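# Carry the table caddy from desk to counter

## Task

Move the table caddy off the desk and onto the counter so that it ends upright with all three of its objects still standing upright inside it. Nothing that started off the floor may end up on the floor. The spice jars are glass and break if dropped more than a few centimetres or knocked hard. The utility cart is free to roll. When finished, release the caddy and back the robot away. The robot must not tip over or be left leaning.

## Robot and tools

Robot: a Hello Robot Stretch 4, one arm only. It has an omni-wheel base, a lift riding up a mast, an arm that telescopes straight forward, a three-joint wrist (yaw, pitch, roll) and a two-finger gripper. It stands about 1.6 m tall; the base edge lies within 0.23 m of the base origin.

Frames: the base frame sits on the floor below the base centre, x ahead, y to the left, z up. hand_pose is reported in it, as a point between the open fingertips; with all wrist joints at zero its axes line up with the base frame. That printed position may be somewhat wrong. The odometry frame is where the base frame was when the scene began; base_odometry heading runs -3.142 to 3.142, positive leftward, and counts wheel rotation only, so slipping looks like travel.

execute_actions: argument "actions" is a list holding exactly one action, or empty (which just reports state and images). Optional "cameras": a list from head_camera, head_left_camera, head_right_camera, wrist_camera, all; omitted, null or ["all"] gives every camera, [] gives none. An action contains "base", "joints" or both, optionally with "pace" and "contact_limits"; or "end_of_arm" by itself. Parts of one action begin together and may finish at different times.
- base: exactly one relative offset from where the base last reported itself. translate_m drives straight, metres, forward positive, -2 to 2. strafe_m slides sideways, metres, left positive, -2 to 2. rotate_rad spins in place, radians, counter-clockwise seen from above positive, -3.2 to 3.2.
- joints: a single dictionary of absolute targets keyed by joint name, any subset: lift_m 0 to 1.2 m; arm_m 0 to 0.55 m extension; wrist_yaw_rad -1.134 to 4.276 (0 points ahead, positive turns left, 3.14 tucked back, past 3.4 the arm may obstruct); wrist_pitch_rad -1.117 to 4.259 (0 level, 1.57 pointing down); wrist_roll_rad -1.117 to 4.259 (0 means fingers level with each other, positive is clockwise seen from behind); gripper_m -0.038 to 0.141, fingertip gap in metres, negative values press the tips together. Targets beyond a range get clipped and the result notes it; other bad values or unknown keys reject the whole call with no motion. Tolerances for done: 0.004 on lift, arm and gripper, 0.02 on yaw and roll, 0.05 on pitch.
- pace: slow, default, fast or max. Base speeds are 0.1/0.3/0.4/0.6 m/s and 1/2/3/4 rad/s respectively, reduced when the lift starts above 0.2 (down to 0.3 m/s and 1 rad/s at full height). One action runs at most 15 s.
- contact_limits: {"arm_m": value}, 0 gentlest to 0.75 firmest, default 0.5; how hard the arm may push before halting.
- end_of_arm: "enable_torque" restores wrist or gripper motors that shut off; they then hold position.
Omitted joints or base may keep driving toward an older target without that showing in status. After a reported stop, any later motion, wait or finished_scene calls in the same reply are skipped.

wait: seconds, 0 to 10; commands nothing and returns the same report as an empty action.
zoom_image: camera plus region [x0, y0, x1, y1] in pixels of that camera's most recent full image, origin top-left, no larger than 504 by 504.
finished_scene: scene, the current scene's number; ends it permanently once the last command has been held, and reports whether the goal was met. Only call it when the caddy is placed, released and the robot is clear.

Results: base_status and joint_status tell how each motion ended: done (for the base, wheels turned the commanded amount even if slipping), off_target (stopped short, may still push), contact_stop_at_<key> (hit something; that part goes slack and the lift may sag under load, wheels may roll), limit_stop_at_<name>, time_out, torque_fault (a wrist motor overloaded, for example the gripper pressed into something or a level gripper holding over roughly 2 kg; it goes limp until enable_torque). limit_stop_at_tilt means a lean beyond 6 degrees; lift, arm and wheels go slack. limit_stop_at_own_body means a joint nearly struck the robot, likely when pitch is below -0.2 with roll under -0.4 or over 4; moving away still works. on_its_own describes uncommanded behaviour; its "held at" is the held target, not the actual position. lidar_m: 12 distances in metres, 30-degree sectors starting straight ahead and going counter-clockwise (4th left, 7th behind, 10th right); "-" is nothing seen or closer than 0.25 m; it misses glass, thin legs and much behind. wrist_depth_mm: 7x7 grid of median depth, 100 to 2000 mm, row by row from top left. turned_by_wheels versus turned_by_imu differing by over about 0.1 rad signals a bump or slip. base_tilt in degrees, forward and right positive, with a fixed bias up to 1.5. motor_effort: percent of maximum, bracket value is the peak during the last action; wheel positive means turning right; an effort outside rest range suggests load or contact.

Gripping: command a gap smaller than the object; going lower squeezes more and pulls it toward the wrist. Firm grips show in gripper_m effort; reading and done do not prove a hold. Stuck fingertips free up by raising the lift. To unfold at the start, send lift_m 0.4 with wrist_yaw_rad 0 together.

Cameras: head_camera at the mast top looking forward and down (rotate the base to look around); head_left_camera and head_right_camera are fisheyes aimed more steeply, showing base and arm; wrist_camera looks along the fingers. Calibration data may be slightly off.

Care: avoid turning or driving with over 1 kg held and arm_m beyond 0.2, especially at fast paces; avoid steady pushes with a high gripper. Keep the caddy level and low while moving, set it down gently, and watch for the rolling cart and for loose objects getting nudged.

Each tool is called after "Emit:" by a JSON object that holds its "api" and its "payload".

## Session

Emit:
{"api": "execute_actions", "payload": {"actions": []}}

Scene clock: 0.00 s.
base_odometry: x=+0.000 y=+0.000 heading=+0.000 (m, m, rad; odometry frame)
turned_by_wheels: +0.000 (rad since the last result)
turned_by_imu: +0.000 (rad since the last result)
base_tilt: forward=-0.1 right=+0.1 (deg)
lidar_m: 1.97 1.72 2.01 1.91 1.98 1.85 1.46 1.52 1.40 1.36 1.45 2.08
base_status: not commanded
joint_positions: lift_m=+0.139 arm_m=+0.002 wrist_yaw_rad=+3.116 wrist_pitch_rad=+0.007 wrist_roll_rad=+0.012 gripper_m=+0.057
joint_status: not commanded
motor_effort: lift_m=+20 arm_m=-1 wrist_yaw_rad=-2 wrist_pitch_rad=-5 wrist_roll_rad=+0 gripper_m=-3 wheel_0=-1 wheel_1=+0 wheel_2=+0 (%)
hand_pose: x=-0.1136 y=+0.0949 z=+0.3150 quat_wxyz=(+0.013, -0.004, +0.006, +1.000) (m; base frame)
wrist_depth_mm: - 135 1708 1808 1863 1921 1921 / - 127 219 1863 1863 1863 1921 / - 135 214 1808 1863 1921 1983 / 135 154 1808 1808 1863 1921 1921 / 1618 1537 1499 1661 1863 1921 1983 / 946 991 213 976 196 1078 1060 / 699 293 750 - 732 732 768
pictures: head_camera, head_left_camera, head_right_camera, wrist_camera
camera_calibration (this result's frames):
wrist_camera: T_world_to_cam=[[0.0773795, 0.996721, 0.0236619, -0.102206], [0.0401128, 0.0206015, -0.998983, 0.367377], [-0.996194, 0.0782499, -0.0383871, 0.118091], [0, 0, 0, 1]] pos_world=[0.110814, 0.0850619, 0.373954]
Images, in order (width x height): head_camera 420x560, head_left_camera 420x672, head_right_camera 420x672, wrist_camera 616x392.

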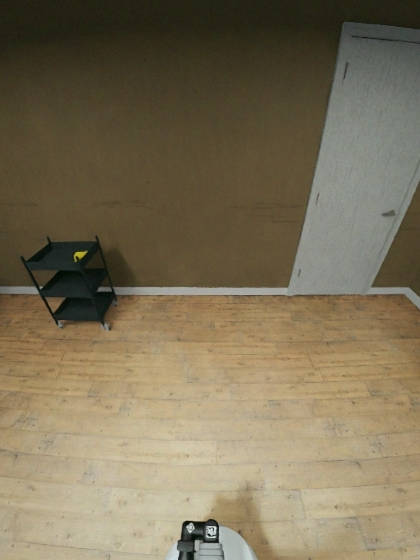

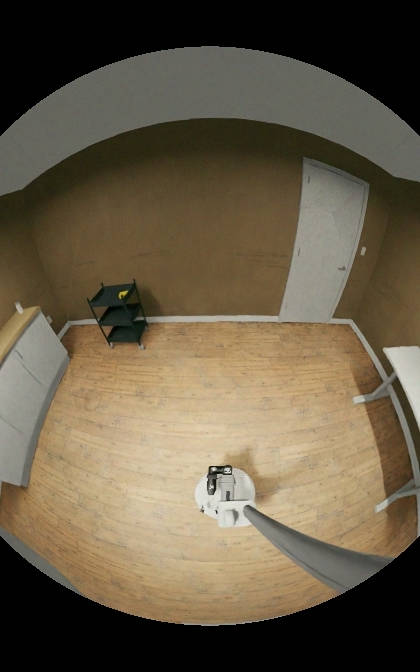

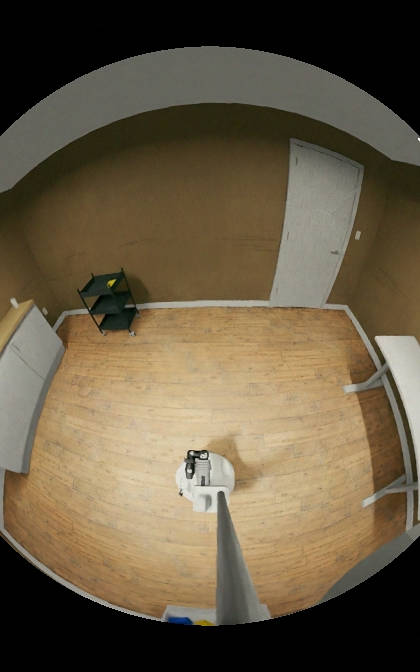

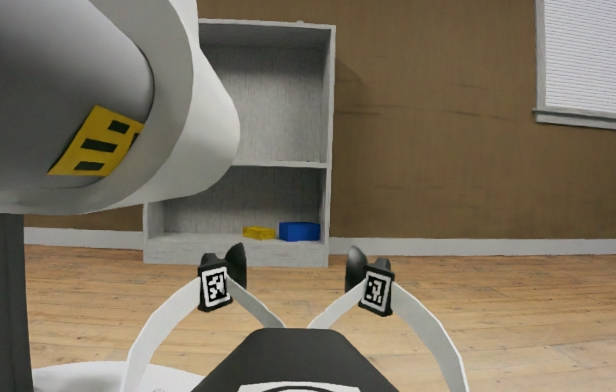

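Emit:
{"api": "execute_actions", "payload": {"actions": [{"base":{"rotate_rad":-1.6},"joints":{"lift_m":1.0,"wrist_yaw_rad":1.57}}], "cameras": []}}

Emit:
{"api": "execute_actions", "payload": {"actions": [{"base":{"translate_m":0.8},"joints":{"wrist_pitch_rad":0.8}}], "cameras": ["head_camera","head_right_camera"]}}

Scene clock: 4.27 s.
base_odometry: x=+0.000 y=+0.000 heading=-1.599 (m, m, rad; odometry frame)
turned_by_wheels: -1.599 (rad since the last result)
turned_by_imu: -1.571 (rad since the last result)
base_tilt: forward=-0.2 right=+0.0 (deg)
lidar_m: 1.35 1.43 2.07 1.99 1.72 2.01 1.93 1.97 1.85 1.44 1.49 1.43
base_status: done
joint_positions: lift_m=+1.000 arm_m=+0.002 wrist_yaw_rad=+1.570 wrist_pitch_rad=+0.007 wrist_roll_rad=+0.012 gripper_m=+0.057
joint_status: all done
motor_effort: lift_m=+24(27) arm_m=-1(1) wrist_yaw_rad=-1(8) wrist_pitch_rad=-7(7) wrist_roll_rad=-1(0) gripper_m=-3(4) wheel_0=+3(8) wheel_1=+3(7) wheel_2=+2(10) (%)
hand_pose: x=+0.2602 y=+0.2884 z=+1.1757 quat_wxyz=(+0.707, +0.002, +0.007, +0.707) (m; base frame)
wrist_depth_mm: 1808 1808 1863 1808 1921 1921 - / 1756 1808 1863 1921 1921 1921 - / 1808 1863 1863 1863 1921 1983 - / 1808 1863 1863 1863 1983 1921 - / 1863 1863 1863 1983 1983 - - / 1808 1863 213 1921 197 - - / 1863 1863 1863 - - - -
pictures: none
No camera images: the call's "cameras" was empty. Leave "cameras" out to get every camera's image.

Scene clock: 8.40 s.
base_odometry: x=-0.023 y=-0.800 heading=-1.599 (m, m, rad; odometry frame)
turned_by_wheels: +0.000 (rad since the last result)
turned_by_imu: -0.001 (rad since the last result)
base_tilt: forward=-0.3 right=+0.0 (deg)
lidar_m: 0.55 0.61 0.81 1.98 2.11 2.27 2.73 2.53 1.48 1.43 0.82 0.61
base_status: done
joint_positions: lift_m=+1.000 arm_m=+0.002 wrist_yaw_rad=+1.570 wrist_pitch_rad=+0.801 wrist_roll_rad=+0.012 gripper_m=+0.057
joint_status: all done
motor_effort: lift_m=+23(24) arm_m=-1(1) wrist_yaw_rad=-1(1) wrist_pitch_rad=-3(6) wrist_roll_rad=-1(0) gripper_m=-3(3) wheel_0=+2(8) wheel_1=+2(9) wheel_2=+0(10) (%)
hand_pose: x=+0.2601 y=+0.2006 z=+0.9707 quat_wxyz=(+0.653, -0.272, +0.280, +0.649) (m; base frame)
wrist_depth_mm: 1808 1808 1863 1921 1921 1808 1430 / - - - - - 1708 1366 / 1708 1756 1756 1756 1863 732 732 / 1499 1499 1537 1537 1576 654 634 / 1308 1308 1336 1366 1366 1281 549 / 1160 1182 195 1205 197 1229 480 / 1060 1060 1098 - 1118 1098 449
pictures: head_camera, head_right_camera
Images, in order (width x height): head_camera 420x560, head_right_camera 420x672.

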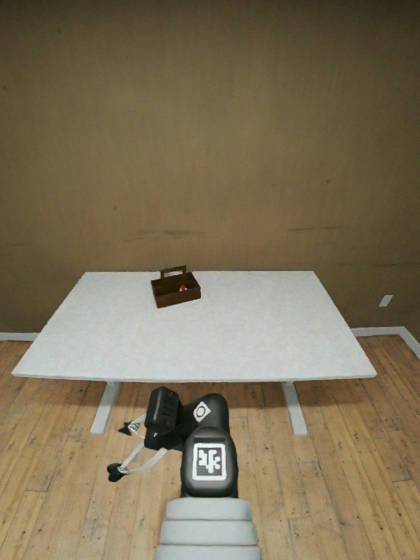

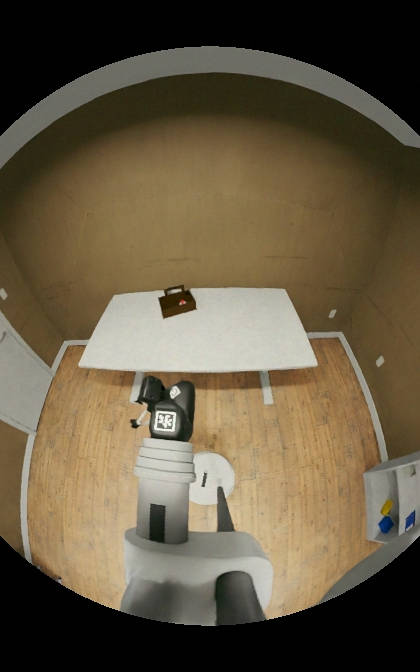

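Emit:
{"api": "execute_actions", "payload": {"actions": [{"base":{"translate_m":0.35},"joints":{"wrist_yaw_rad":1.87,"arm_m":0.52,"gripper_m":0.05}}]}}

Scene clock: 11.13 s.
base_odometry: x=-0.032 y=-1.149 heading=-1.599 (m, m, rad; odometry frame)
turned_by_wheels: +0.000 (rad since the last result)
turned_by_imu: -0.001 (rad since the last result)
base_tilt: forward=-0.2 right=+0.0 (deg)
lidar_m: 0.25 0.25 0.34 1.97 2.10 2.57 3.11 2.53 1.57 1.72 0.34 0.25
base_status: done
joint_positions: lift_m=+1.000 arm_m=+0.519 wrist_yaw_rad=+1.870 wrist_pitch_rad=+0.801 wrist_roll_rad=+0.012 gripper_m=+0.050
joint_status: all done
motor_effort: lift_m=+23(23) arm_m=+4(5) wrist_yaw_rad=-1(1) wrist_pitch_rad=-4(2) wrist_roll_rad=+0(0) gripper_m=-3(3) wheel_0=+2(9) wheel_1=+2(4) wheel_2=+1(11) (%)
hand_pose: x=+0.7145 y=+0.2175 z=+0.9706 quat_wxyz=(+0.549, -0.311, +0.236, +0.739) (m; base frame)
wrist_depth_mm: - - - 1983 1808 1160 621 / - - 809 831 - 1042 580 / 1756 683 691 699 707 723 544 / 597 585 597 603 609 621 512 / 508 517 525 530 535 549 477 / 452 455 213 402 198 480 459 / 413 413 427 - 320 427 433
pictures: head_camera, head_left_camera, head_right_camera, wrist_camera
camera_calibration (this result's frames):
wrist_camera: T_world_to_cam=[[0.959737, 0.2758, 0.053282, -0.806407], [0.238757, -0.701013, -0.671994, 0.684294], [-0.147984, 0.657659, -0.738637, 0.906224], [0, 0, 0, 1]] pos_world=[0.744666, 0.106118, 1.17218]
Images, in order (width x height): head_camera 420x560, head_left_camera 420x672, head_right_camera 420x672, wrist_camera 616x392.

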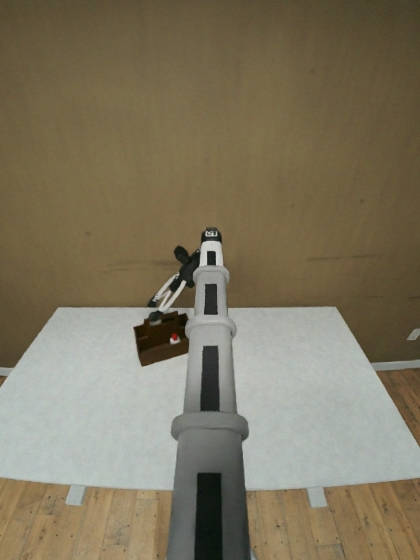

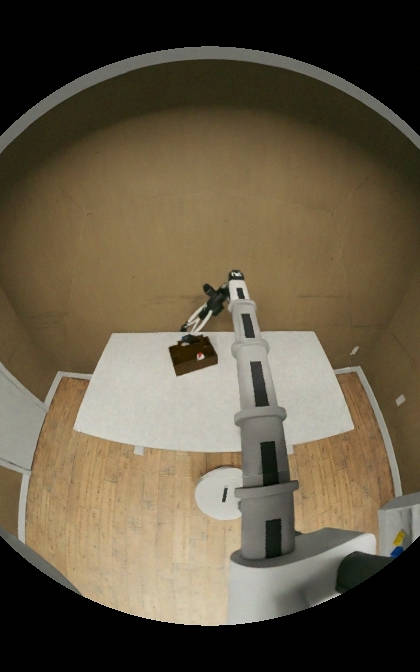

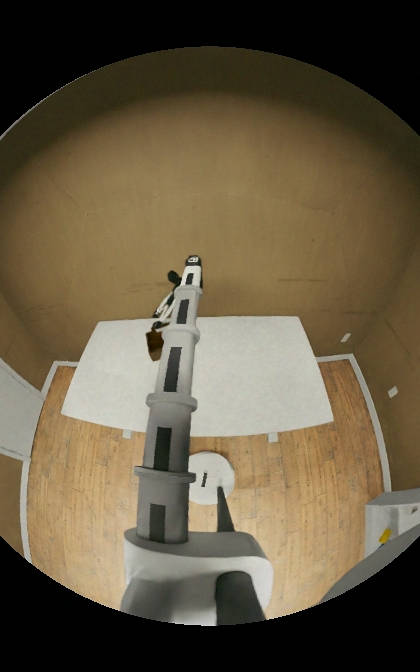

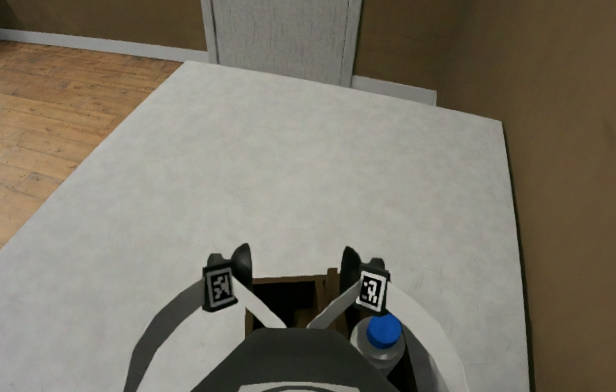

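Emit:
{"api": "execute_actions", "payload": {"actions": [{"base":{"strafe_m":-0.028},"joints":{"arm_m":0.542,"lift_m":0.94},"contact_limits":{"arm_m":0.2}}], "cameras": ["wrist_camera"]}}

Scene clock: 12.43 s.
base_odometry: x=-0.060 y=-1.149 heading=-1.599 (m, m, rad; odometry frame)
turned_by_wheels: +0.000 (rad since the last result)
turned_by_imu: -0.001 (rad since the last result)
base_tilt: forward=-0.2 right=-0.1 (deg)
lidar_m: 0.25 0.25 0.35 2.00 2.13 2.58 3.13 2.48 1.53 1.69 0.35 0.25
base_status: done
joint_positions: lift_m=+0.940 arm_m=+0.541 wrist_yaw_rad=+1.870 wrist_pitch_rad=+0.801 wrist_roll_rad=+0.012 gripper_m=+0.050
joint_status: all done
motor_effort: lift_m=+13(22) arm_m=+5(6) wrist_yaw_rad=-2(1) wrist_pitch_rad=-3(3) wrist_roll_rad=+0(1) gripper_m=-4(2) wheel_0=+1(11) wheel_1=-1(11) wheel_2=+0(0) (%)
contact_limits: arm_m 0.2
hand_pose: x=+0.7364 y=+0.2175 z=+0.9114 quat_wxyz=(+0.549, -0.311, +0.236, +0.739) (m; base frame)
wrist_depth_mm: - - - 1921 1808 1060 585 / - 707 715 723 741 750 549 / 609 585 597 603 621 627 504 / 504 508 521 521 530 539 473 / 439 445 430 392 449 469 442 / 394 397 213 279 195 418 424 / 359 359 368 - 347 375 382
pictures: wrist_camera
camera_calibration (this result's frames):
wrist_camera: T_world_to_cam=[[0.959713, 0.275885, 0.0532821, -0.824316], [0.23882, -0.700992, -0.671993, 0.63923], [-0.148042, 0.657645, -0.738638, 0.865799], [0, 0, 0, 1]] pos_world=[0.766621, 0.106123, 1.11299]
Images, in order (width x height): wrist_camera 616x392.

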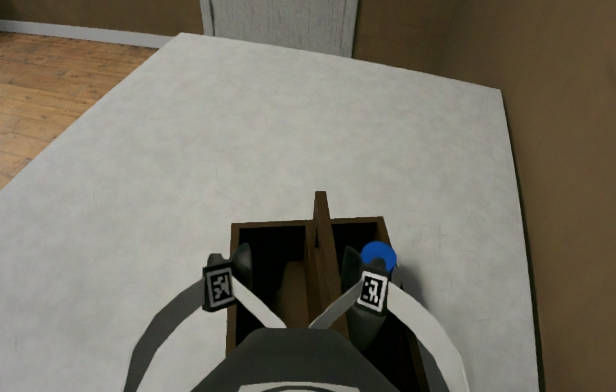

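Emit:
{"api": "execute_actions", "payload": {"actions": [{"base":{"translate_m":0.03},"joints":{"arm_m":0.548,"wrist_yaw_rad":1.93,"gripper_m":0.04}}], "cameras": ["wrist_camera","head_left_camera"]}}

Scene clock: 13.50 s.
base_odometry: x=-0.061 y=-1.179 heading=-1.598 (m, m, rad; odometry frame)
turned_by_wheels: +0.000 (rad since the last result)
turned_by_imu: +0.000 (rad since the last result)
base_tilt: forward=-0.2 right=+0.1 (deg)
lidar_m: 0.25 0.25 0.30 0.81 2.13 2.63 3.13 2.49 1.55 1.69 0.30 0.25
base_status: done
joint_positions: lift_m=+0.940 arm_m=+0.547 wrist_yaw_rad=+1.930 wrist_pitch_rad=+0.802 wrist_roll_rad=+0.012 gripper_m=+0.040
joint_status: all done
motor_effort: lift_m=+13(13) arm_m=+5(6) wrist_yaw_rad=-1(5) wrist_pitch_rad=-5(5) wrist_roll_rad=+0(1) gripper_m=-5(3) wheel_0=+2(7) wheel_1=+1(1) wheel_2=+0(8) (%)
hand_pose: x=+0.7294 y=+0.2185 z=+0.9114 quat_wxyz=(+0.526, -0.318, +0.227, +0.755) (m; base frame)
wrist_depth_mm: - - - - 1808 1308 615 / - 707 707 723 732 750 549 / 609 597 597 609 621 634 504 / 508 512 517 525 530 539 462 / 442 449 424 415 455 469 430 / 392 399 195 233 197 415 402 / 357 357 332 - 364 373 373
pictures: head_left_camera, wrist_camera
camera_calibration (this result's frames):
wrist_camera: T_world_to_cam=[[0.941533, 0.33268, 0.0532909, -0.817033], [0.28033, -0.685785, -0.67165, 0.607606], [-0.186898, 0.64732, -0.738949, 0.894936], [0, 0, 0, 1]] pos_world=[0.766195, 0.109188, 1.11295]
Images, in order (width x height): head_left_camera 420x672, wrist_camera 616x392.

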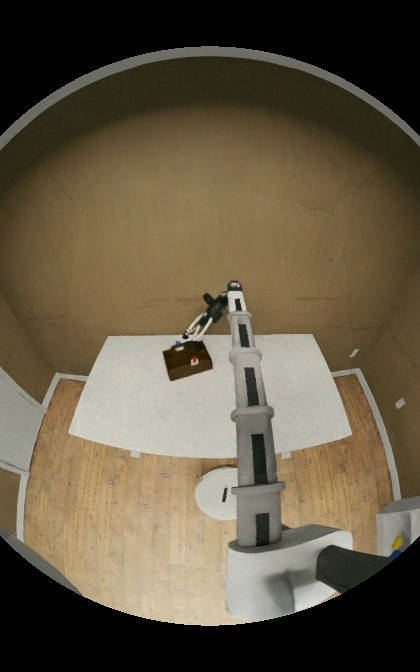

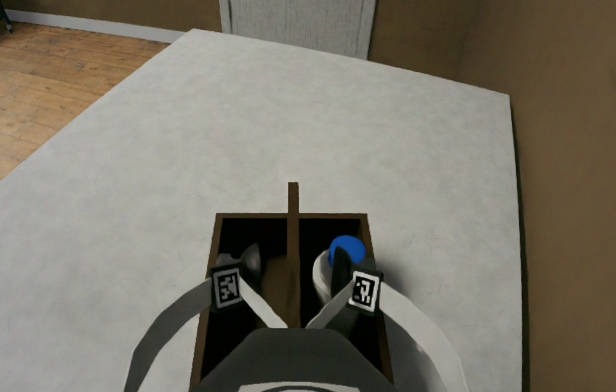

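Emit:
{"api": "execute_actions", "payload": {"actions": [{"joints":{"arm_m":0.54,"gripper_m":0.026}}], "cameras": []}}

Emit:
{"api": "execute_actions", "payload": {"actions": [{"joints":{"lift_m":0.918},"pace":"slow"}], "cameras": ["wrist_camera","head_left_camera"]}}

Emit:
{"api": "zoom_image", "payload": {"camera": "head_left_camera", "region": [140,280,260,400]}}

Scene clock: 14.40 s.
base_odometry: x=-0.061 y=-1.179 heading=-1.598 (m, m, rad; odometry frame)
turned_by_wheels: +0.000 (rad since the last result)
turned_by_imu: +0.000 (rad since the last result)
base_tilt: forward=-0.2 right=+0.0 (deg)
lidar_m: 0.25 0.25 0.31 0.80 2.13 2.62 3.14 2.47 1.54 1.67 0.30 0.25
base_status: not commanded
joint_positions: lift_m=+0.940 arm_m=+0.541 wrist_yaw_rad=+1.930 wrist_pitch_rad=+0.802 wrist_roll_rad=+0.012 gripper_m=+0.026
joint_status: all done
motor_effort: lift_m=+13(13) arm_m=-5(5) wrist_yaw_rad=-1(1) wrist_pitch_rad=-4(4) wrist_roll_rad=-1(1) gripper_m=-5(3) wheel_0=+2(2) wheel_1=+1(1) wheel_2=-1(1) (%)
hand_pose: x=+0.7231 y=+0.2185 z=+0.9114 quat_wxyz=(+0.526, -0.318, +0.227, +0.755) (m; base frame)
wrist_depth_mm: - - - - 1808 1336 634 / - 732 715 723 741 768 564 / 603 591 603 609 621 634 521 / 504 512 517 521 535 539 473 / 442 449 424 290 452 469 436 / 394 399 193 210 317 418 415 / 359 355 355 - 364 373 384
pictures: none
No camera images: the call's "cameras" was empty. Leave "cameras" out to get every camera's image.

Scene clock: 15.33 s.
base_odometry: x=-0.061 y=-1.179 heading=-1.598 (m, m, rad; odometry frame)
turned_by_wheels: +0.000 (rad since the last result)
turned_by_imu: +0.000 (rad since the last result)
base_tilt: forward=-0.2 right=+0.0 (deg)
lidar_m: 0.25 0.25 0.28 0.82 2.13 2.60 3.14 2.45 1.54 1.68 0.28 0.25
base_status: not commanded
joint_positions: lift_m=+0.918 arm_m=+0.541 wrist_yaw_rad=+1.930 wrist_pitch_rad=+0.802 wrist_roll_rad=+0.012 gripper_m=+0.026
joint_status: all done
motor_effort: lift_m=+13(8) arm_m=-5(5) wrist_yaw_rad=-1(1) wrist_pitch_rad=-5(5) wrist_roll_rad=-1(1) gripper_m=-3(5) wheel_0=+2(2) wheel_1=+1(1) wheel_2=-1(1) (%)
hand_pose: x=+0.7231 y=+0.2185 z=+0.8893 quat_wxyz=(+0.526, -0.318, +0.227, +0.755) (m; base frame)
wrist_depth_mm: - - 820 1863 1808 1336 634 / 1921 668 676 676 691 723 559 / 554 564 564 574 580 597 517 / 477 480 484 492 500 508 477 / 415 424 410 267 421 445 439 / 373 377 192 200 296 394 399 / 340 336 310 - 317 353 366
pictures: head_left_camera, wrist_camera
camera_calibration (this result's frames):
wrist_camera: T_world_to_cam=[[0.94148, 0.332829, 0.0532909, -0.809922], [0.280438, -0.685741, -0.67165, 0.5945], [-0.187001, 0.64729, -0.73895, 0.87757], [0, 0, 0, 1]] pos_world=[0.759911, 0.109196, 1.09094]
Images, in order (width x height): head_left_camera 420x672, wrist_camera 616x392.

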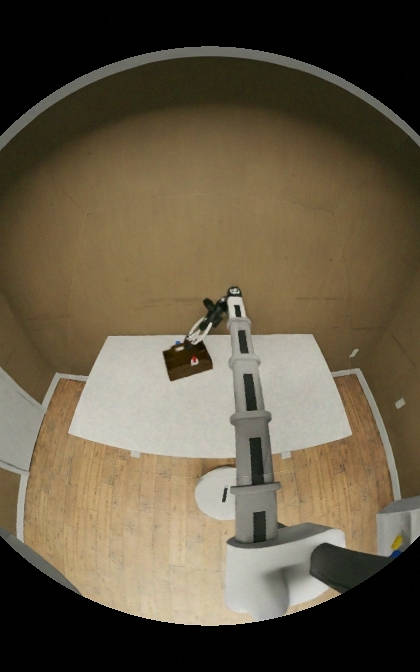

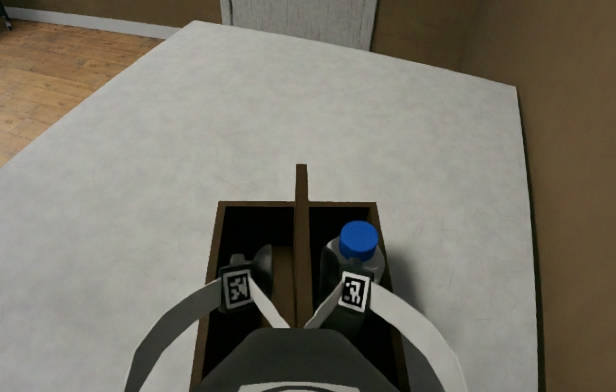

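Region (140, 280, 260, 400) of head_left_camera's 420x672 image, scaled by 4.200, with more detail than that image has.

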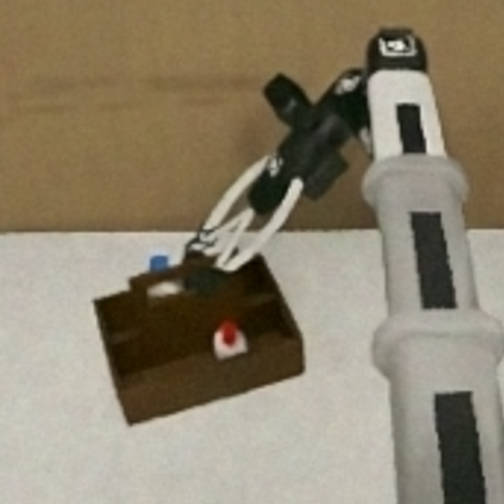

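Bottle is beyond the tips; lower and grip here.

Emit:
{"api": "execute_actions", "payload": {"actions": [{"joints":{"lift_m":0.903},"pace":"slow"}], "cameras": ["wrist_camera"]}}

Emit:
{"api": "execute_actions", "payload": {"actions": [{"joints":{"gripper_m":-0.036}}], "cameras": ["wrist_camera"]}}

Emit:
{"api": "execute_actions", "payload": {"actions": [{"joints":{"lift_m":0.96},"pace":"slow"}], "cameras": ["wrist_camera"]}}

Scene clock: 16.27 s.
base_odometry: x=-0.061 y=-1.179 heading=-1.598 (m, m, rad; odometry frame)
turned_by_wheels: +0.000 (rad since the last result)
turned_by_imu: +0.000 (rad since the last result)
base_tilt: forward=-0.3 right=+0.0 (deg)
lidar_m: 0.25 0.25 0.30 0.82 2.13 2.62 3.16 2.48 1.54 1.69 0.30 0.25
base_status: not commanded
joint_positions: lift_m=+0.903 arm_m=+0.541 wrist_yaw_rad=+1.930 wrist_pitch_rad=+0.802 wrist_roll_rad=+0.012 gripper_m=+0.026
joint_status: all done
motor_effort: lift_m=+13(14) arm_m=-5(5) wrist_yaw_rad=+0(1) wrist_pitch_rad=-5(6) wrist_roll_rad=-1(1) gripper_m=-5(4) wheel_0=+2(2) wheel_1=+1(1) wheel_2=+0(1) (%)
hand_pose: x=+0.7231 y=+0.2185 z=+0.8743 quat_wxyz=(+0.526, -0.318, +0.227, +0.755) (m; base frame)
wrist_depth_mm: - - 778 1336 1808 1336 634 / 1921 640 640 654 668 691 564 / 535 535 539 544 559 569 517 / 459 462 459 382 484 488 473 / 402 407 402 265 404 427 427 / 359 362 192 194 281 377 394 / 327 322 287 - 310 338 359
pictures: wrist_camera
camera_calibration (this result's frames):
wrist_camera: T_world_to_cam=[[0.94148, 0.332829, 0.0532909, -0.809122], [0.280438, -0.685741, -0.67165, 0.584431], [-0.187001, 0.64729, -0.738949, 0.866491], [0, 0, 0, 1]] pos_world=[0.75991, 0.109196, 1.07595]
Images, in order (width x height): wrist_camera 616x392.

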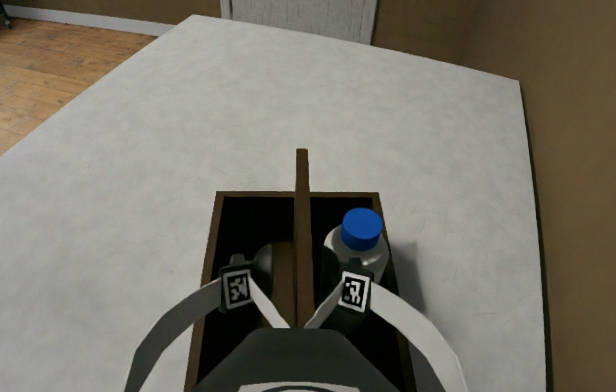

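Scene clock: 17.60 s.
base_odometry: x=-0.061 y=-1.179 heading=-1.598 (m, m, rad; odometry frame)
turned_by_wheels: +0.000 (rad since the last result)
turned_by_imu: -0.001 (rad since the last result)
base_tilt: forward=-0.2 right=+0.0 (deg)
lidar_m: 0.25 0.25 0.29 0.81 2.13 2.61 3.12 2.47 1.54 1.68 0.30 0.25
base_status: not commanded
joint_positions: lift_m=+0.903 arm_m=+0.541 wrist_yaw_rad=+1.930 wrist_pitch_rad=+0.805 wrist_roll_rad=+0.012 gripper_m=-0.035
joint_status: all done
motor_effort: lift_m=+15(15) arm_m=-5(5) wrist_yaw_rad=-1(0) wrist_pitch_rad=-14(13) wrist_roll_rad=-1(0) gripper_m=-19(19) wheel_0=+2(2) wheel_1=+1(1) wheel_2=-1(1) (%)
hand_pose: x=+0.7233 y=+0.2180 z=+0.8737 quat_wxyz=(+0.526, -0.319, +0.227, +0.755) (m; base frame)
wrist_depth_mm: - - 768 788 1808 1336 634 / 1808 634 634 647 661 683 569 / 525 535 539 544 549 569 521 / 455 459 452 370 477 480 469 / 399 404 392 241 402 421 424 / 353 355 182 190 182 375 392 / 324 322 268 - 329 336 351
pictures: wrist_camera
camera_calibration (this result's frames):
wrist_camera: T_world_to_cam=[[0.941427, 0.33297, 0.0533447, -0.809133], [0.2811, -0.687503, -0.669568, 0.581633], [-0.186271, 0.645345, -0.740832, 0.867924], [0, 0, 0, 1]] pos_world=[0.759912, 0.109181, 1.07559]
Images, in order (width x height): wrist_camera 616x392.

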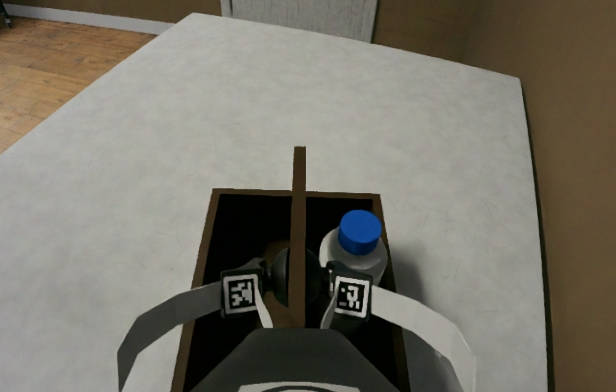

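Scene clock: 18.97 s.
base_odometry: x=-0.061 y=-1.179 heading=-1.598 (m, m, rad; odometry frame)
turned_by_wheels: +0.000 (rad since the last result)
turned_by_imu: -0.001 (rad since the last result)
base_tilt: forward=-0.2 right=-0.1 (deg)
lidar_m: 0.25 0.25 0.27 0.80 2.13 2.63 3.13 2.49 1.55 1.68 0.31 0.25
base_status: not commanded
joint_positions: lift_m=+0.959 arm_m=+0.541 wrist_yaw_rad=+1.930 wrist_pitch_rad=+0.805 wrist_roll_rad=+0.012 gripper_m=-0.035
joint_status: all done
motor_effort: lift_m=+26(27) arm_m=-5(5) wrist_yaw_rad=-1(2) wrist_pitch_rad=-12(14) wrist_roll_rad=+0(0) gripper_m=-18(19) wheel_0=+2(2) wheel_1=+1(1) wheel_2=+0(0) (%)
hand_pose: x=+0.7234 y=+0.2180 z=+0.9297 quat_wxyz=(+0.526, -0.319, +0.227, +0.755) (m; base frame)
wrist_depth_mm: - - - - 1863 1366 640 / - 1863 741 750 768 854 569 / 1618 615 621 634 640 654 517 / 525 530 521 368 554 559 477 / 462 469 387 241 466 488 439 / 413 413 182 190 182 433 415 / 377 370 273 - 338 389 384
pictures: wrist_camera
camera_calibration (this result's frames):
wrist_camera: T_world_to_cam=[[0.941424, 0.332978, 0.0533478, -0.812123], [0.281138, -0.687603, -0.66945, 0.619023], [-0.18623, 0.645235, -0.740939, 0.909562], [0, 0, 0, 1]] pos_world=[0.759909, 0.10918, 1.13166]
Images, in order (width x height): wrist_camera 616x392.

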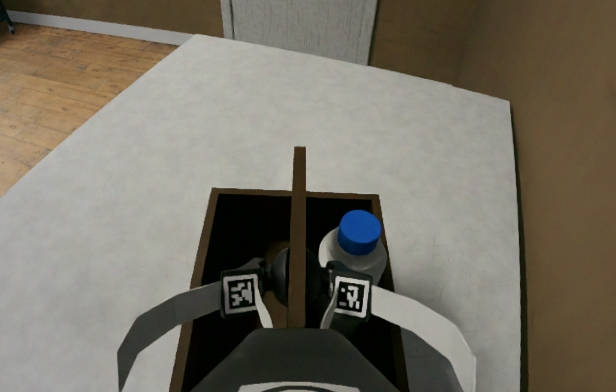

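Emit:
{"api": "execute_actions", "payload": {"actions": [{"base":{"translate_m":-0.8},"joints":{"lift_m":1.19,"arm_m":0.15}}], "cameras": []}}

Emit:
{"api": "execute_actions", "payload": {"actions": [{"base":{"rotate_rad":3.19},"joints":{"wrist_yaw_rad":1.5},"pace":"slow"}], "cameras": []}}

Emit:
{"api": "execute_actions", "payload": {"actions": [{"base":{"translate_m":1.6}}]}}

Scene clock: 23.23 s.
base_odometry: x=-0.039 y=-0.379 heading=-1.599 (m, m, rad; odometry frame)
turned_by_wheels: +0.000 (rad since the last result)
turned_by_imu: -0.003 (rad since the last result)
base_tilt: forward=-0.2 right=+0.0 (deg)
lidar_m: 0.29 0.27 0.31 2.03 2.01 2.08 2.32 2.51 1.48 1.39 1.77 1.03
base_status: done
joint_positions: lift_m=+1.189 arm_m=+0.151 wrist_yaw_rad=+1.930 wrist_pitch_rad=+0.805 wrist_roll_rad=+0.012 gripper_m=-0.035
joint_status: all done
motor_effort: lift_m=+25(27) arm_m=-5(6) wrist_yaw_rad=-3(0) wrist_pitch_rad=-13(14) wrist_roll_rad=-1(0) gripper_m=-20(19) wheel_0=-3(7) wheel_1=-1(4) wheel_2=+0(13) (%)
hand_pose: x=+0.3333 y=+0.2179 z=+1.1597 quat_wxyz=(+0.526, -0.319, +0.227, +0.755) (m; base frame)
wrist_depth_mm: - - - - 1863 1661 1537 / - - - - - 1808 1708 / - - - - - - 1863 / 1756 1708 1708 370 1808 1863 1756 / 1537 1537 382 243 1499 1618 1618 / 1336 1366 182 190 182 1430 1430 / 1255 1229 281 - 338 1255 1308
pictures: none
No camera images: the call's "cameras" was empty. Leave "cameras" out to get every camera's image.

Scene clock: 27.70 s.
base_odometry: x=-0.039 y=-0.379 heading=+1.591 (m, m, rad; odometry frame)
turned_by_wheels: +3.189 (rad since the last result)
turned_by_imu: +3.127 (rad since the last result)
base_tilt: forward=-0.2 right=+0.1 (deg)
lidar_m: 0.31 0.32 1.47 1.40 1.81 1.04 1.00 1.07 2.07 1.99 1.99 2.14
base_status: done
joint_positions: lift_m=+1.189 arm_m=+0.151 wrist_yaw_rad=+1.500 wrist_pitch_rad=+0.805 wrist_roll_rad=+0.012 gripper_m=-0.035
joint_status: all done
motor_effort: lift_m=+25(25) arm_m=-5(5) wrist_yaw_rad=-3(7) wrist_pitch_rad=-14(14) wrist_roll_rad=-1(1) gripper_m=-18(20) wheel_0=-3(8) wheel_1=-3(12) wheel_2=-3(6) (%)
hand_pose: x=+0.4230 y=+0.1933 z=+1.1598 quat_wxyz=(+0.675, -0.263, +0.290, +0.626) (m; base frame)
wrist_depth_mm: 1576 1499 1576 1618 1618 1708 1708 / 1708 1708 1618 1661 1808 1863 1863 / 1863 1921 1921 1808 - - - / 1708 1756 1708 370 1808 1921 1863 / 1499 1537 387 242 1499 1576 1576 / 1366 1397 182 189 182 1397 1464 / 1229 1229 278 - 338 1255 1308
pictures: none
No camera images: the call's "cameras" was empty. Leave "cameras" out to get every camera's image.

Scene clock: 34.50 s.
base_odometry: x=-0.071 y=+1.221 heading=+1.591 (m, m, rad; odometry frame)
turned_by_wheels: +0.000 (rad since the last result)
turned_by_imu: -0.002 (rad since the last result)
base_tilt: forward=-0.3 right=+0.0 (deg)
lidar_m: 0.32 0.32 1.73 1.68 1.69 2.05 3.49 2.86 2.10 1.48 0.99 0.72
base_status: done
joint_positions: lift_m=+1.190 arm_m=+0.151 wrist_yaw_rad=+1.500 wrist_pitch_rad=+0.805 wrist_roll_rad=+0.012 gripper_m=-0.035
joint_status: not commanded
motor_effort: lift_m=+25(25) arm_m=-5(5) wrist_yaw_rad=-2(3) wrist_pitch_rad=-12(14) wrist_roll_rad=+0(0) gripper_m=-19(19) wheel_0=+2(8) wheel_1=+1(9) wheel_2=+0(12) (%)
hand_pose: x=+0.4231 y=+0.1933 z=+1.1598 quat_wxyz=(+0.675, -0.263, +0.290, +0.625) (m; base frame)
wrist_depth_mm: 1499 1537 1576 1576 1576 1576 1160 / 1661 1708 1708 1808 1808 1618 1205 / 1863 1921 1983 - - 1661 1229 / 1708 1756 1708 373 1808 615 621 / 1537 1537 389 243 750 559 539 / 1336 1366 182 190 182 525 477 / 1229 1205 285 - 338 455 436
pictures: head_camera, head_left_camera, head_right_camera, wrist_camera
camera_calibration (this result's frames):
wrist_camera: T_world_to_cam=[[0.99455, -0.0895733, 0.0533478, -0.474293], [-0.0309428, -0.742249, -0.669409, 0.983056], [0.0995586, 0.664111, -0.740976, 0.915506], [0, 0, 0, 1]] pos_world=[0.41098, 0.0791908, 1.36174]
Images, in order (width x height): head_camera 420x560, head_left_camera 420x672, head_right_camera 420x672, wrist_camera 616x392.

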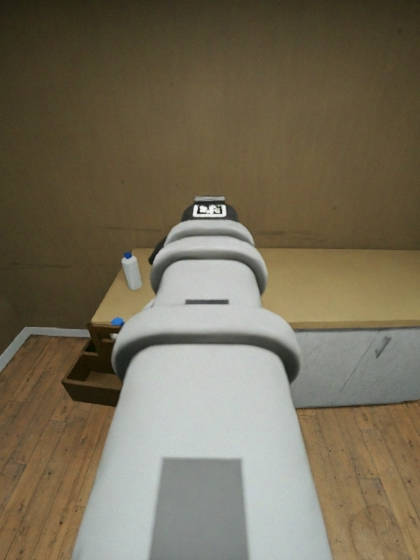

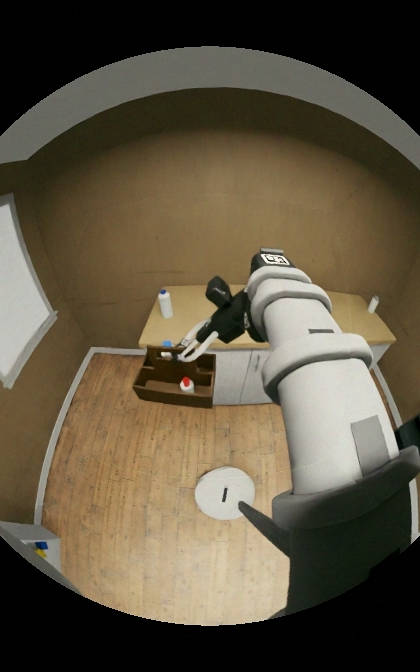

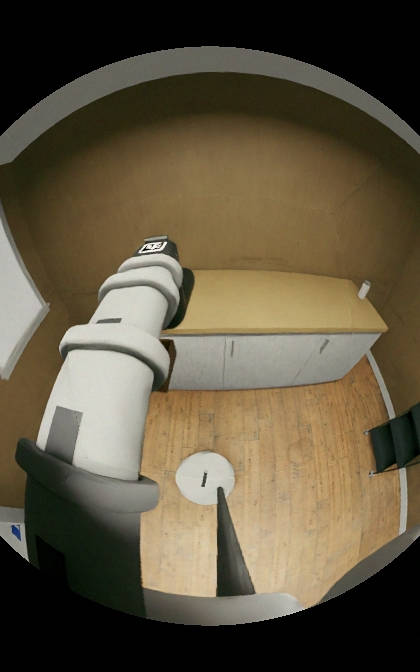

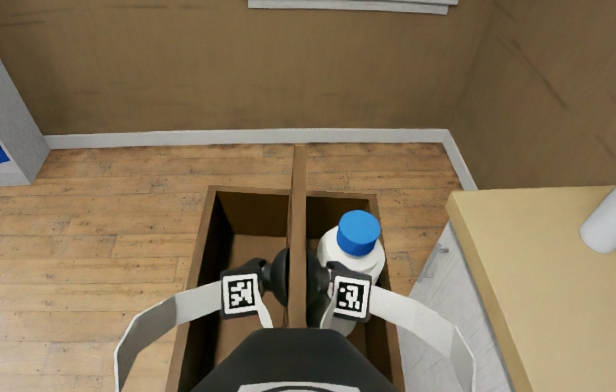

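Emit:
{"api": "execute_actions", "payload": {"actions": [{"base":{"strafe_m":-0.35}}], "cameras": []}}

Emit:
{"api": "execute_actions", "payload": {"actions": [{"base":{"translate_m":0.25},"joints":{"arm_m":0.36},"pace":"slow"}], "cameras": []}}

Emit:
{"api": "execute_actions", "payload": {"actions": [{"joints":{"lift_m":1.11},"pace":"slow"}], "cameras": ["wrist_camera","head_left_camera"]}}

Scene clock: 37.10 s.
base_odometry: x=+0.279 y=+1.228 heading=+1.591 (m, m, rad; odometry frame)
turned_by_wheels: +0.000 (rad since the last result)
turned_by_imu: -0.002 (rad since the last result)
base_tilt: forward=-0.1 right=+0.0 (deg)
lidar_m: 0.32 0.32 1.02 2.04 2.01 2.73 3.48 2.38 1.75 1.14 0.98 0.70
base_status: done
joint_positions: lift_m=+1.190 arm_m=+0.151 wrist_yaw_rad=+1.500 wrist_pitch_rad=+0.805 wrist_roll_rad=+0.012 gripper_m=-0.035
joint_status: not commanded
motor_effort: lift_m=+24(25) arm_m=-5(5) wrist_yaw_rad=-2(2) wrist_pitch_rad=-15(13) wrist_roll_rad=-1(1) gripper_m=-19(17) wheel_0=+0(10) wheel_1=-1(14) wheel_2=+0(0) (%)
hand_pose: x=+0.4231 y=+0.1933 z=+1.1598 quat_wxyz=(+0.675, -0.263, +0.290, +0.625) (m; base frame)
wrist_depth_mm: 1863 1863 1863 1921 - 1576 1138 / - - - - - 831 854 / 1921 - - - 976 723 741 / 1708 1756 1708 370 878 615 621 / 1499 1537 384 241 750 559 544 / 1366 1366 182 190 182 500 477 / 1229 1229 272 - 336 459 439
pictures: none
No camera images: the call's "cameras" was empty. Leave "cameras" out to get every camera's image.

Scene clock: 40.90 s.
base_odometry: x=+0.274 y=+1.477 heading=+1.591 (m, m, rad; odometry frame)
turned_by_wheels: +0.000 (rad since the last result)
turned_by_imu: -0.001 (rad since the last result)
base_tilt: forward=-0.2 right=+0.0 (deg)
lidar_m: 0.43 0.47 0.65 2.00 2.11 2.56 3.75 2.37 1.20 1.13 0.65 0.47
base_status: done
joint_positions: lift_m=+1.190 arm_m=+0.359 wrist_yaw_rad=+1.500 wrist_pitch_rad=+0.805 wrist_roll_rad=+0.012 gripper_m=-0.035
joint_status: all done
motor_effort: lift_m=+25(25) arm_m=+5(5) wrist_yaw_rad=-2(2) wrist_pitch_rad=-13(12) wrist_roll_rad=-1(0) gripper_m=-17(20) wheel_0=+4(6) wheel_1=+4(5) wheel_2=-3(5) (%)
hand_pose: x=+0.6314 y=+0.1933 z=+1.1598 quat_wxyz=(+0.675, -0.263, +0.290, +0.625) (m; base frame)
wrist_depth_mm: 1808 1863 1863 1863 1499 842 634 / - - - 768 831 820 627 / - - 683 691 699 723 634 / 1708 1756 569 370 603 615 621 / 1537 1537 384 241 512 539 544 / 1336 1308 182 190 182 477 473 / 1229 430 274 - 338 427 436
pictures: none
No camera images: the call's "cameras" was empty. Leave "cameras" out to get every camera's image.

Scene clock: 42.43 s.
base_odometry: x=+0.274 y=+1.477 heading=+1.591 (m, m, rad; odometry frame)
turned_by_wheels: +0.000 (rad since the last result)
turned_by_imu: -0.001 (rad since the last result)
base_tilt: forward=-0.2 right=+0.0 (deg)
lidar_m: 0.43 0.46 0.65 2.00 2.12 2.58 3.75 2.36 1.19 1.16 0.62 0.47
base_status: not commanded
joint_positions: lift_m=+1.110 arm_m=+0.359 wrist_yaw_rad=+1.500 wrist_pitch_rad=+0.805 wrist_roll_rad=+0.012 gripper_m=-0.035
joint_status: all done
motor_effort: lift_m=+15(23) arm_m=+5(5) wrist_yaw_rad=-1(2) wrist_pitch_rad=-13(14) wrist_roll_rad=+0(1) gripper_m=-20(18) wheel_0=+4(4) wheel_1=+4(4) wheel_2=-3(3) (%)
hand_pose: x=+0.6314 y=+0.1933 z=+1.0806 quat_wxyz=(+0.675, -0.263, +0.290, +0.625) (m; base frame)
wrist_depth_mm: 1808 1863 1863 768 1336 842 621 / - - 668 654 691 723 627 / 1921 1921 564 564 580 585 621 / 1618 1618 477 368 500 504 508 / 1430 1397 384 241 421 442 442 / 1281 1229 182 190 182 392 394 / 1182 342 272 - 336 351 362
pictures: head_left_camera, wrist_camera
camera_calibration (this result's frames):
wrist_camera: T_world_to_cam=[[0.994551, -0.0895665, 0.0533481, -0.677237], [-0.0309398, -0.742264, -0.669393, 0.936469], [0.0995535, 0.664095, -0.740991, 0.836113], [0, 0, 0, 1]] pos_world=[0.619283, 0.0791912, 1.28255]
Images, in order (width x height): head_left_camera 420x672, wrist_camera 616x392.

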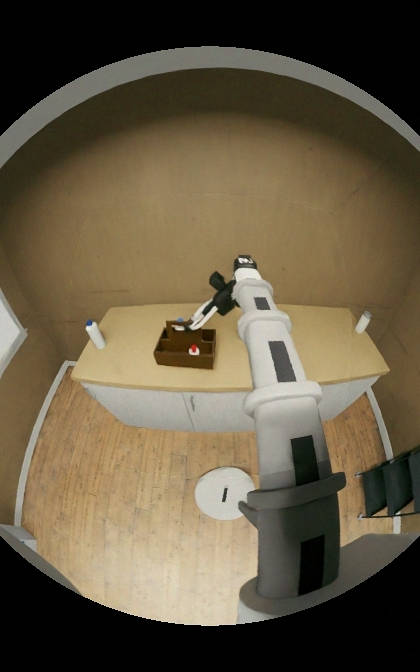

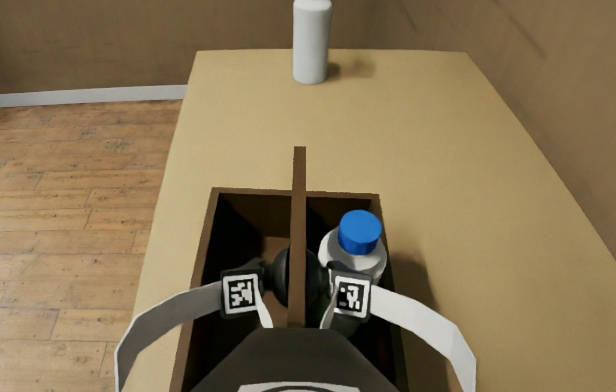

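Emit:
{"api": "execute_actions", "payload": {"actions": [{"joints":{"lift_m":1.093},"pace":"slow"}], "cameras": []}}

Emit:
{"api": "execute_actions", "payload": {"actions": [{"joints":{"gripper_m":0.026}}], "cameras": ["wrist_camera"]}}

Emit:
{"api": "execute_actions", "payload": {"actions": [{"joints":{"lift_m":1.2}}], "cameras": ["wrist_camera"]}}

Emit:
{"api": "execute_actions", "payload": {"actions": [{"base":{"translate_m":-0.3},"joints":{"arm_m":0.01}}], "cameras": ["head_left_camera"]}}

Scene clock: 43.40 s.
base_odometry: x=+0.274 y=+1.477 heading=+1.591 (m, m, rad; odometry frame)
turned_by_wheels: +0.000 (rad since the last result)
turned_by_imu: +0.000 (rad since the last result)
base_tilt: forward=-0.2 right=+0.0 (deg)
lidar_m: 0.44 0.46 0.65 2.02 2.12 2.59 3.75 2.39 1.17 1.16 0.64 0.47
base_status: not commanded
joint_positions: lift_m=+1.093 arm_m=+0.359 wrist_yaw_rad=+1.500 wrist_pitch_rad=+0.805 wrist_roll_rad=+0.012 gripper_m=-0.035
joint_status: all done
motor_effort: lift_m=+15(16) arm_m=+5(5) wrist_yaw_rad=-2(2) wrist_pitch_rad=-13(14) wrist_roll_rad=+0(1) gripper_m=-22(19) wheel_0=+4(4) wheel_1=+4(4) wheel_2=-3(3) (%)
hand_pose: x=+0.6314 y=+0.1933 z=+1.0636 quat_wxyz=(+0.675, -0.263, +0.290, +0.625) (m; base frame)
wrist_depth_mm: 1863 1863 1863 732 1397 798 627 / - - 634 647 661 699 627 / 1863 1863 539 544 554 564 585 / 1576 1537 449 370 477 484 484 / 1397 1336 384 242 399 424 424 / 1255 377 182 190 182 375 373 / 1138 325 274 - 329 336 342
pictures: none
No camera images: the call's "cameras" was empty. Leave "cameras" out to get every camera's image.

Scene clock: 44.73 s.
base_odometry: x=+0.274 y=+1.477 heading=+1.591 (m, m, rad; odometry frame)
turned_by_wheels: +0.000 (rad since the last result)
turned_by_imu: -0.001 (rad since the last result)
base_tilt: forward=-0.2 right=+0.0 (deg)
lidar_m: 0.42 0.47 0.66 2.01 2.13 2.57 3.75 2.38 1.21 1.16 0.65 0.47
base_status: not commanded
joint_positions: lift_m=+1.093 arm_m=+0.359 wrist_yaw_rad=+1.500 wrist_pitch_rad=+0.802 wrist_roll_rad=+0.012 gripper_m=+0.026
joint_status: all done
motor_effort: lift_m=+15(15) arm_m=+5(5) wrist_yaw_rad=-2(2) wrist_pitch_rad=-6(14) wrist_roll_rad=-1(1) gripper_m=-3(17) wheel_0=+4(4) wheel_1=+4(4) wheel_2=-3(3) (%)
hand_pose: x=+0.6314 y=+0.1939 z=+1.0642 quat_wxyz=(+0.675, -0.262, +0.289, +0.626) (m; base frame)
wrist_depth_mm: 1808 1863 1863 741 1366 831 627 / - - 640 647 668 707 621 / 1863 1863 539 549 559 569 597 / 1576 1576 455 377 480 484 492 / 1397 1366 392 255 404 424 427 / 1255 377 192 195 281 377 377 / 1138 329 286 - 298 336 345
pictures: wrist_camera
camera_calibration (this result's frames):
wrist_camera: T_world_to_cam=[[0.994541, -0.0897126, 0.0532958, -0.676262], [-0.0308107, -0.740436, -0.671421, 0.927607], [0.099697, 0.666113, -0.739157, 0.821116], [0, 0, 0, 1]] pos_world=[0.619287, 0.0792072, 1.26579]
Images, in order (width x height): wrist_camera 616x392.

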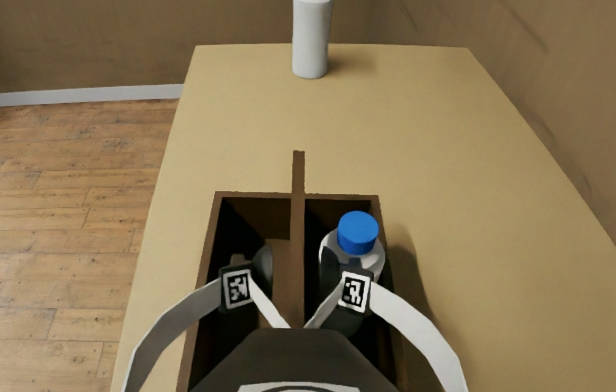

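Scene clock: 46.20 s.
base_odometry: x=+0.274 y=+1.477 heading=+1.591 (m, m, rad; odometry frame)
turned_by_wheels: +0.000 (rad since the last result)
turned_by_imu: -0.001 (rad since the last result)
base_tilt: forward=-0.2 right=+0.0 (deg)
lidar_m: 0.44 0.46 0.65 2.02 2.12 2.58 3.74 2.40 1.23 1.14 0.67 0.47
base_status: not commanded
joint_positions: lift_m=+1.199 arm_m=+0.359 wrist_yaw_rad=+1.500 wrist_pitch_rad=+0.802 wrist_roll_rad=+0.012 gripper_m=+0.026
joint_status: all done
motor_effort: lift_m=+24(29) arm_m=+5(5) wrist_yaw_rad=-2(2) wrist_pitch_rad=-5(6) wrist_roll_rad=-1(1) gripper_m=-5(3) wheel_0=+4(4) wheel_1=+4(4) wheel_2=-3(3) (%)
hand_pose: x=+0.6314 y=+0.1939 z=+1.1702 quat_wxyz=(+0.675, -0.262, +0.289, +0.626) (m; base frame)
wrist_depth_mm: 1808 1863 1921 1921 1537 842 627 / - - - 788 1229 842 615 / - - 699 707 723 741 627 / 1756 1756 609 615 621 634 640 / 1576 1499 530 455 549 554 591 / 1366 1366 192 210 351 488 492 / 1255 1205 427 - 427 436 449
pictures: wrist_camera
camera_calibration (this result's frames):
wrist_camera: T_world_to_cam=[[0.99454, -0.0897167, 0.0532944, -0.681913], [-0.0308077, -0.740389, -0.671473, 0.99887], [0.0997008, 0.666165, -0.73911, 0.899425], [0, 0, 0, 1]] pos_world=[0.61929, 0.0792076, 1.37183]
Images, in order (width x height): wrist_camera 616x392.

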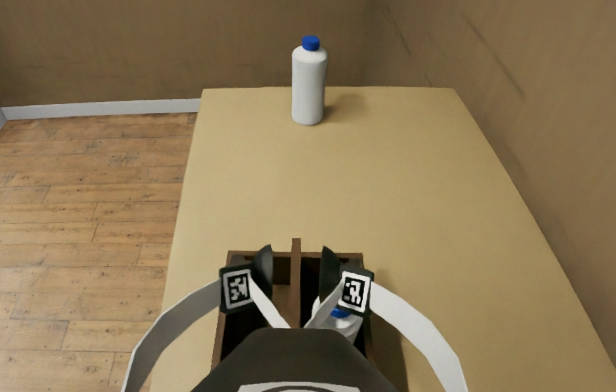

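Scene clock: 48.67 s.
base_odometry: x=+0.280 y=+1.177 heading=+1.591 (m, m, rad; odometry frame)
turned_by_wheels: -0.001 (rad since the last result)
turned_by_imu: -0.002 (rad since the last result)
base_tilt: forward=-0.3 right=+0.0 (deg)
lidar_m: 0.73 0.78 1.08 2.04 1.98 2.68 3.41 2.37 1.72 1.15 1.07 0.76
base_status: done
joint_positions: lift_m=+1.199 arm_m=+0.011 wrist_yaw_rad=+1.500 wrist_pitch_rad=+0.802 wrist_roll_rad=+0.012 gripper_m=+0.026
joint_status: all done
motor_effort: lift_m=+24(24) arm_m=-5(6) wrist_yaw_rad=-2(2) wrist_pitch_rad=-6(4) wrist_roll_rad=-1(0) gripper_m=-5(5) wheel_0=-3(8) wheel_1=-3(2) wheel_2=-1(14) (%)
hand_pose: x=+0.2831 y=+0.1939 z=+1.1702 quat_wxyz=(+0.675, -0.262, +0.289, +0.626) (m; base frame)
wrist_depth_mm: 1808 1863 1921 1921 - 1863 1397 / - - - - - 1808 1308 / 1983 - - - - 878 759 / 1756 1808 1756 1863 1863 878 661 / 1537 1576 1537 1576 1576 891 627 / 1366 1366 193 210 1182 878 640 / 1255 1229 1281 - 1308 820 647
pictures: head_left_camera
Images, in order (width x height): head_left_camera 420x672.

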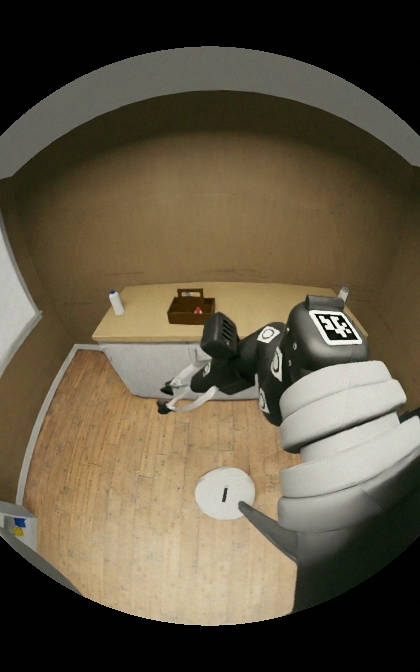

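Emit:
{"api": "finished_scene", "payload": {"scene": 2}}

The scene is finished: the task was done.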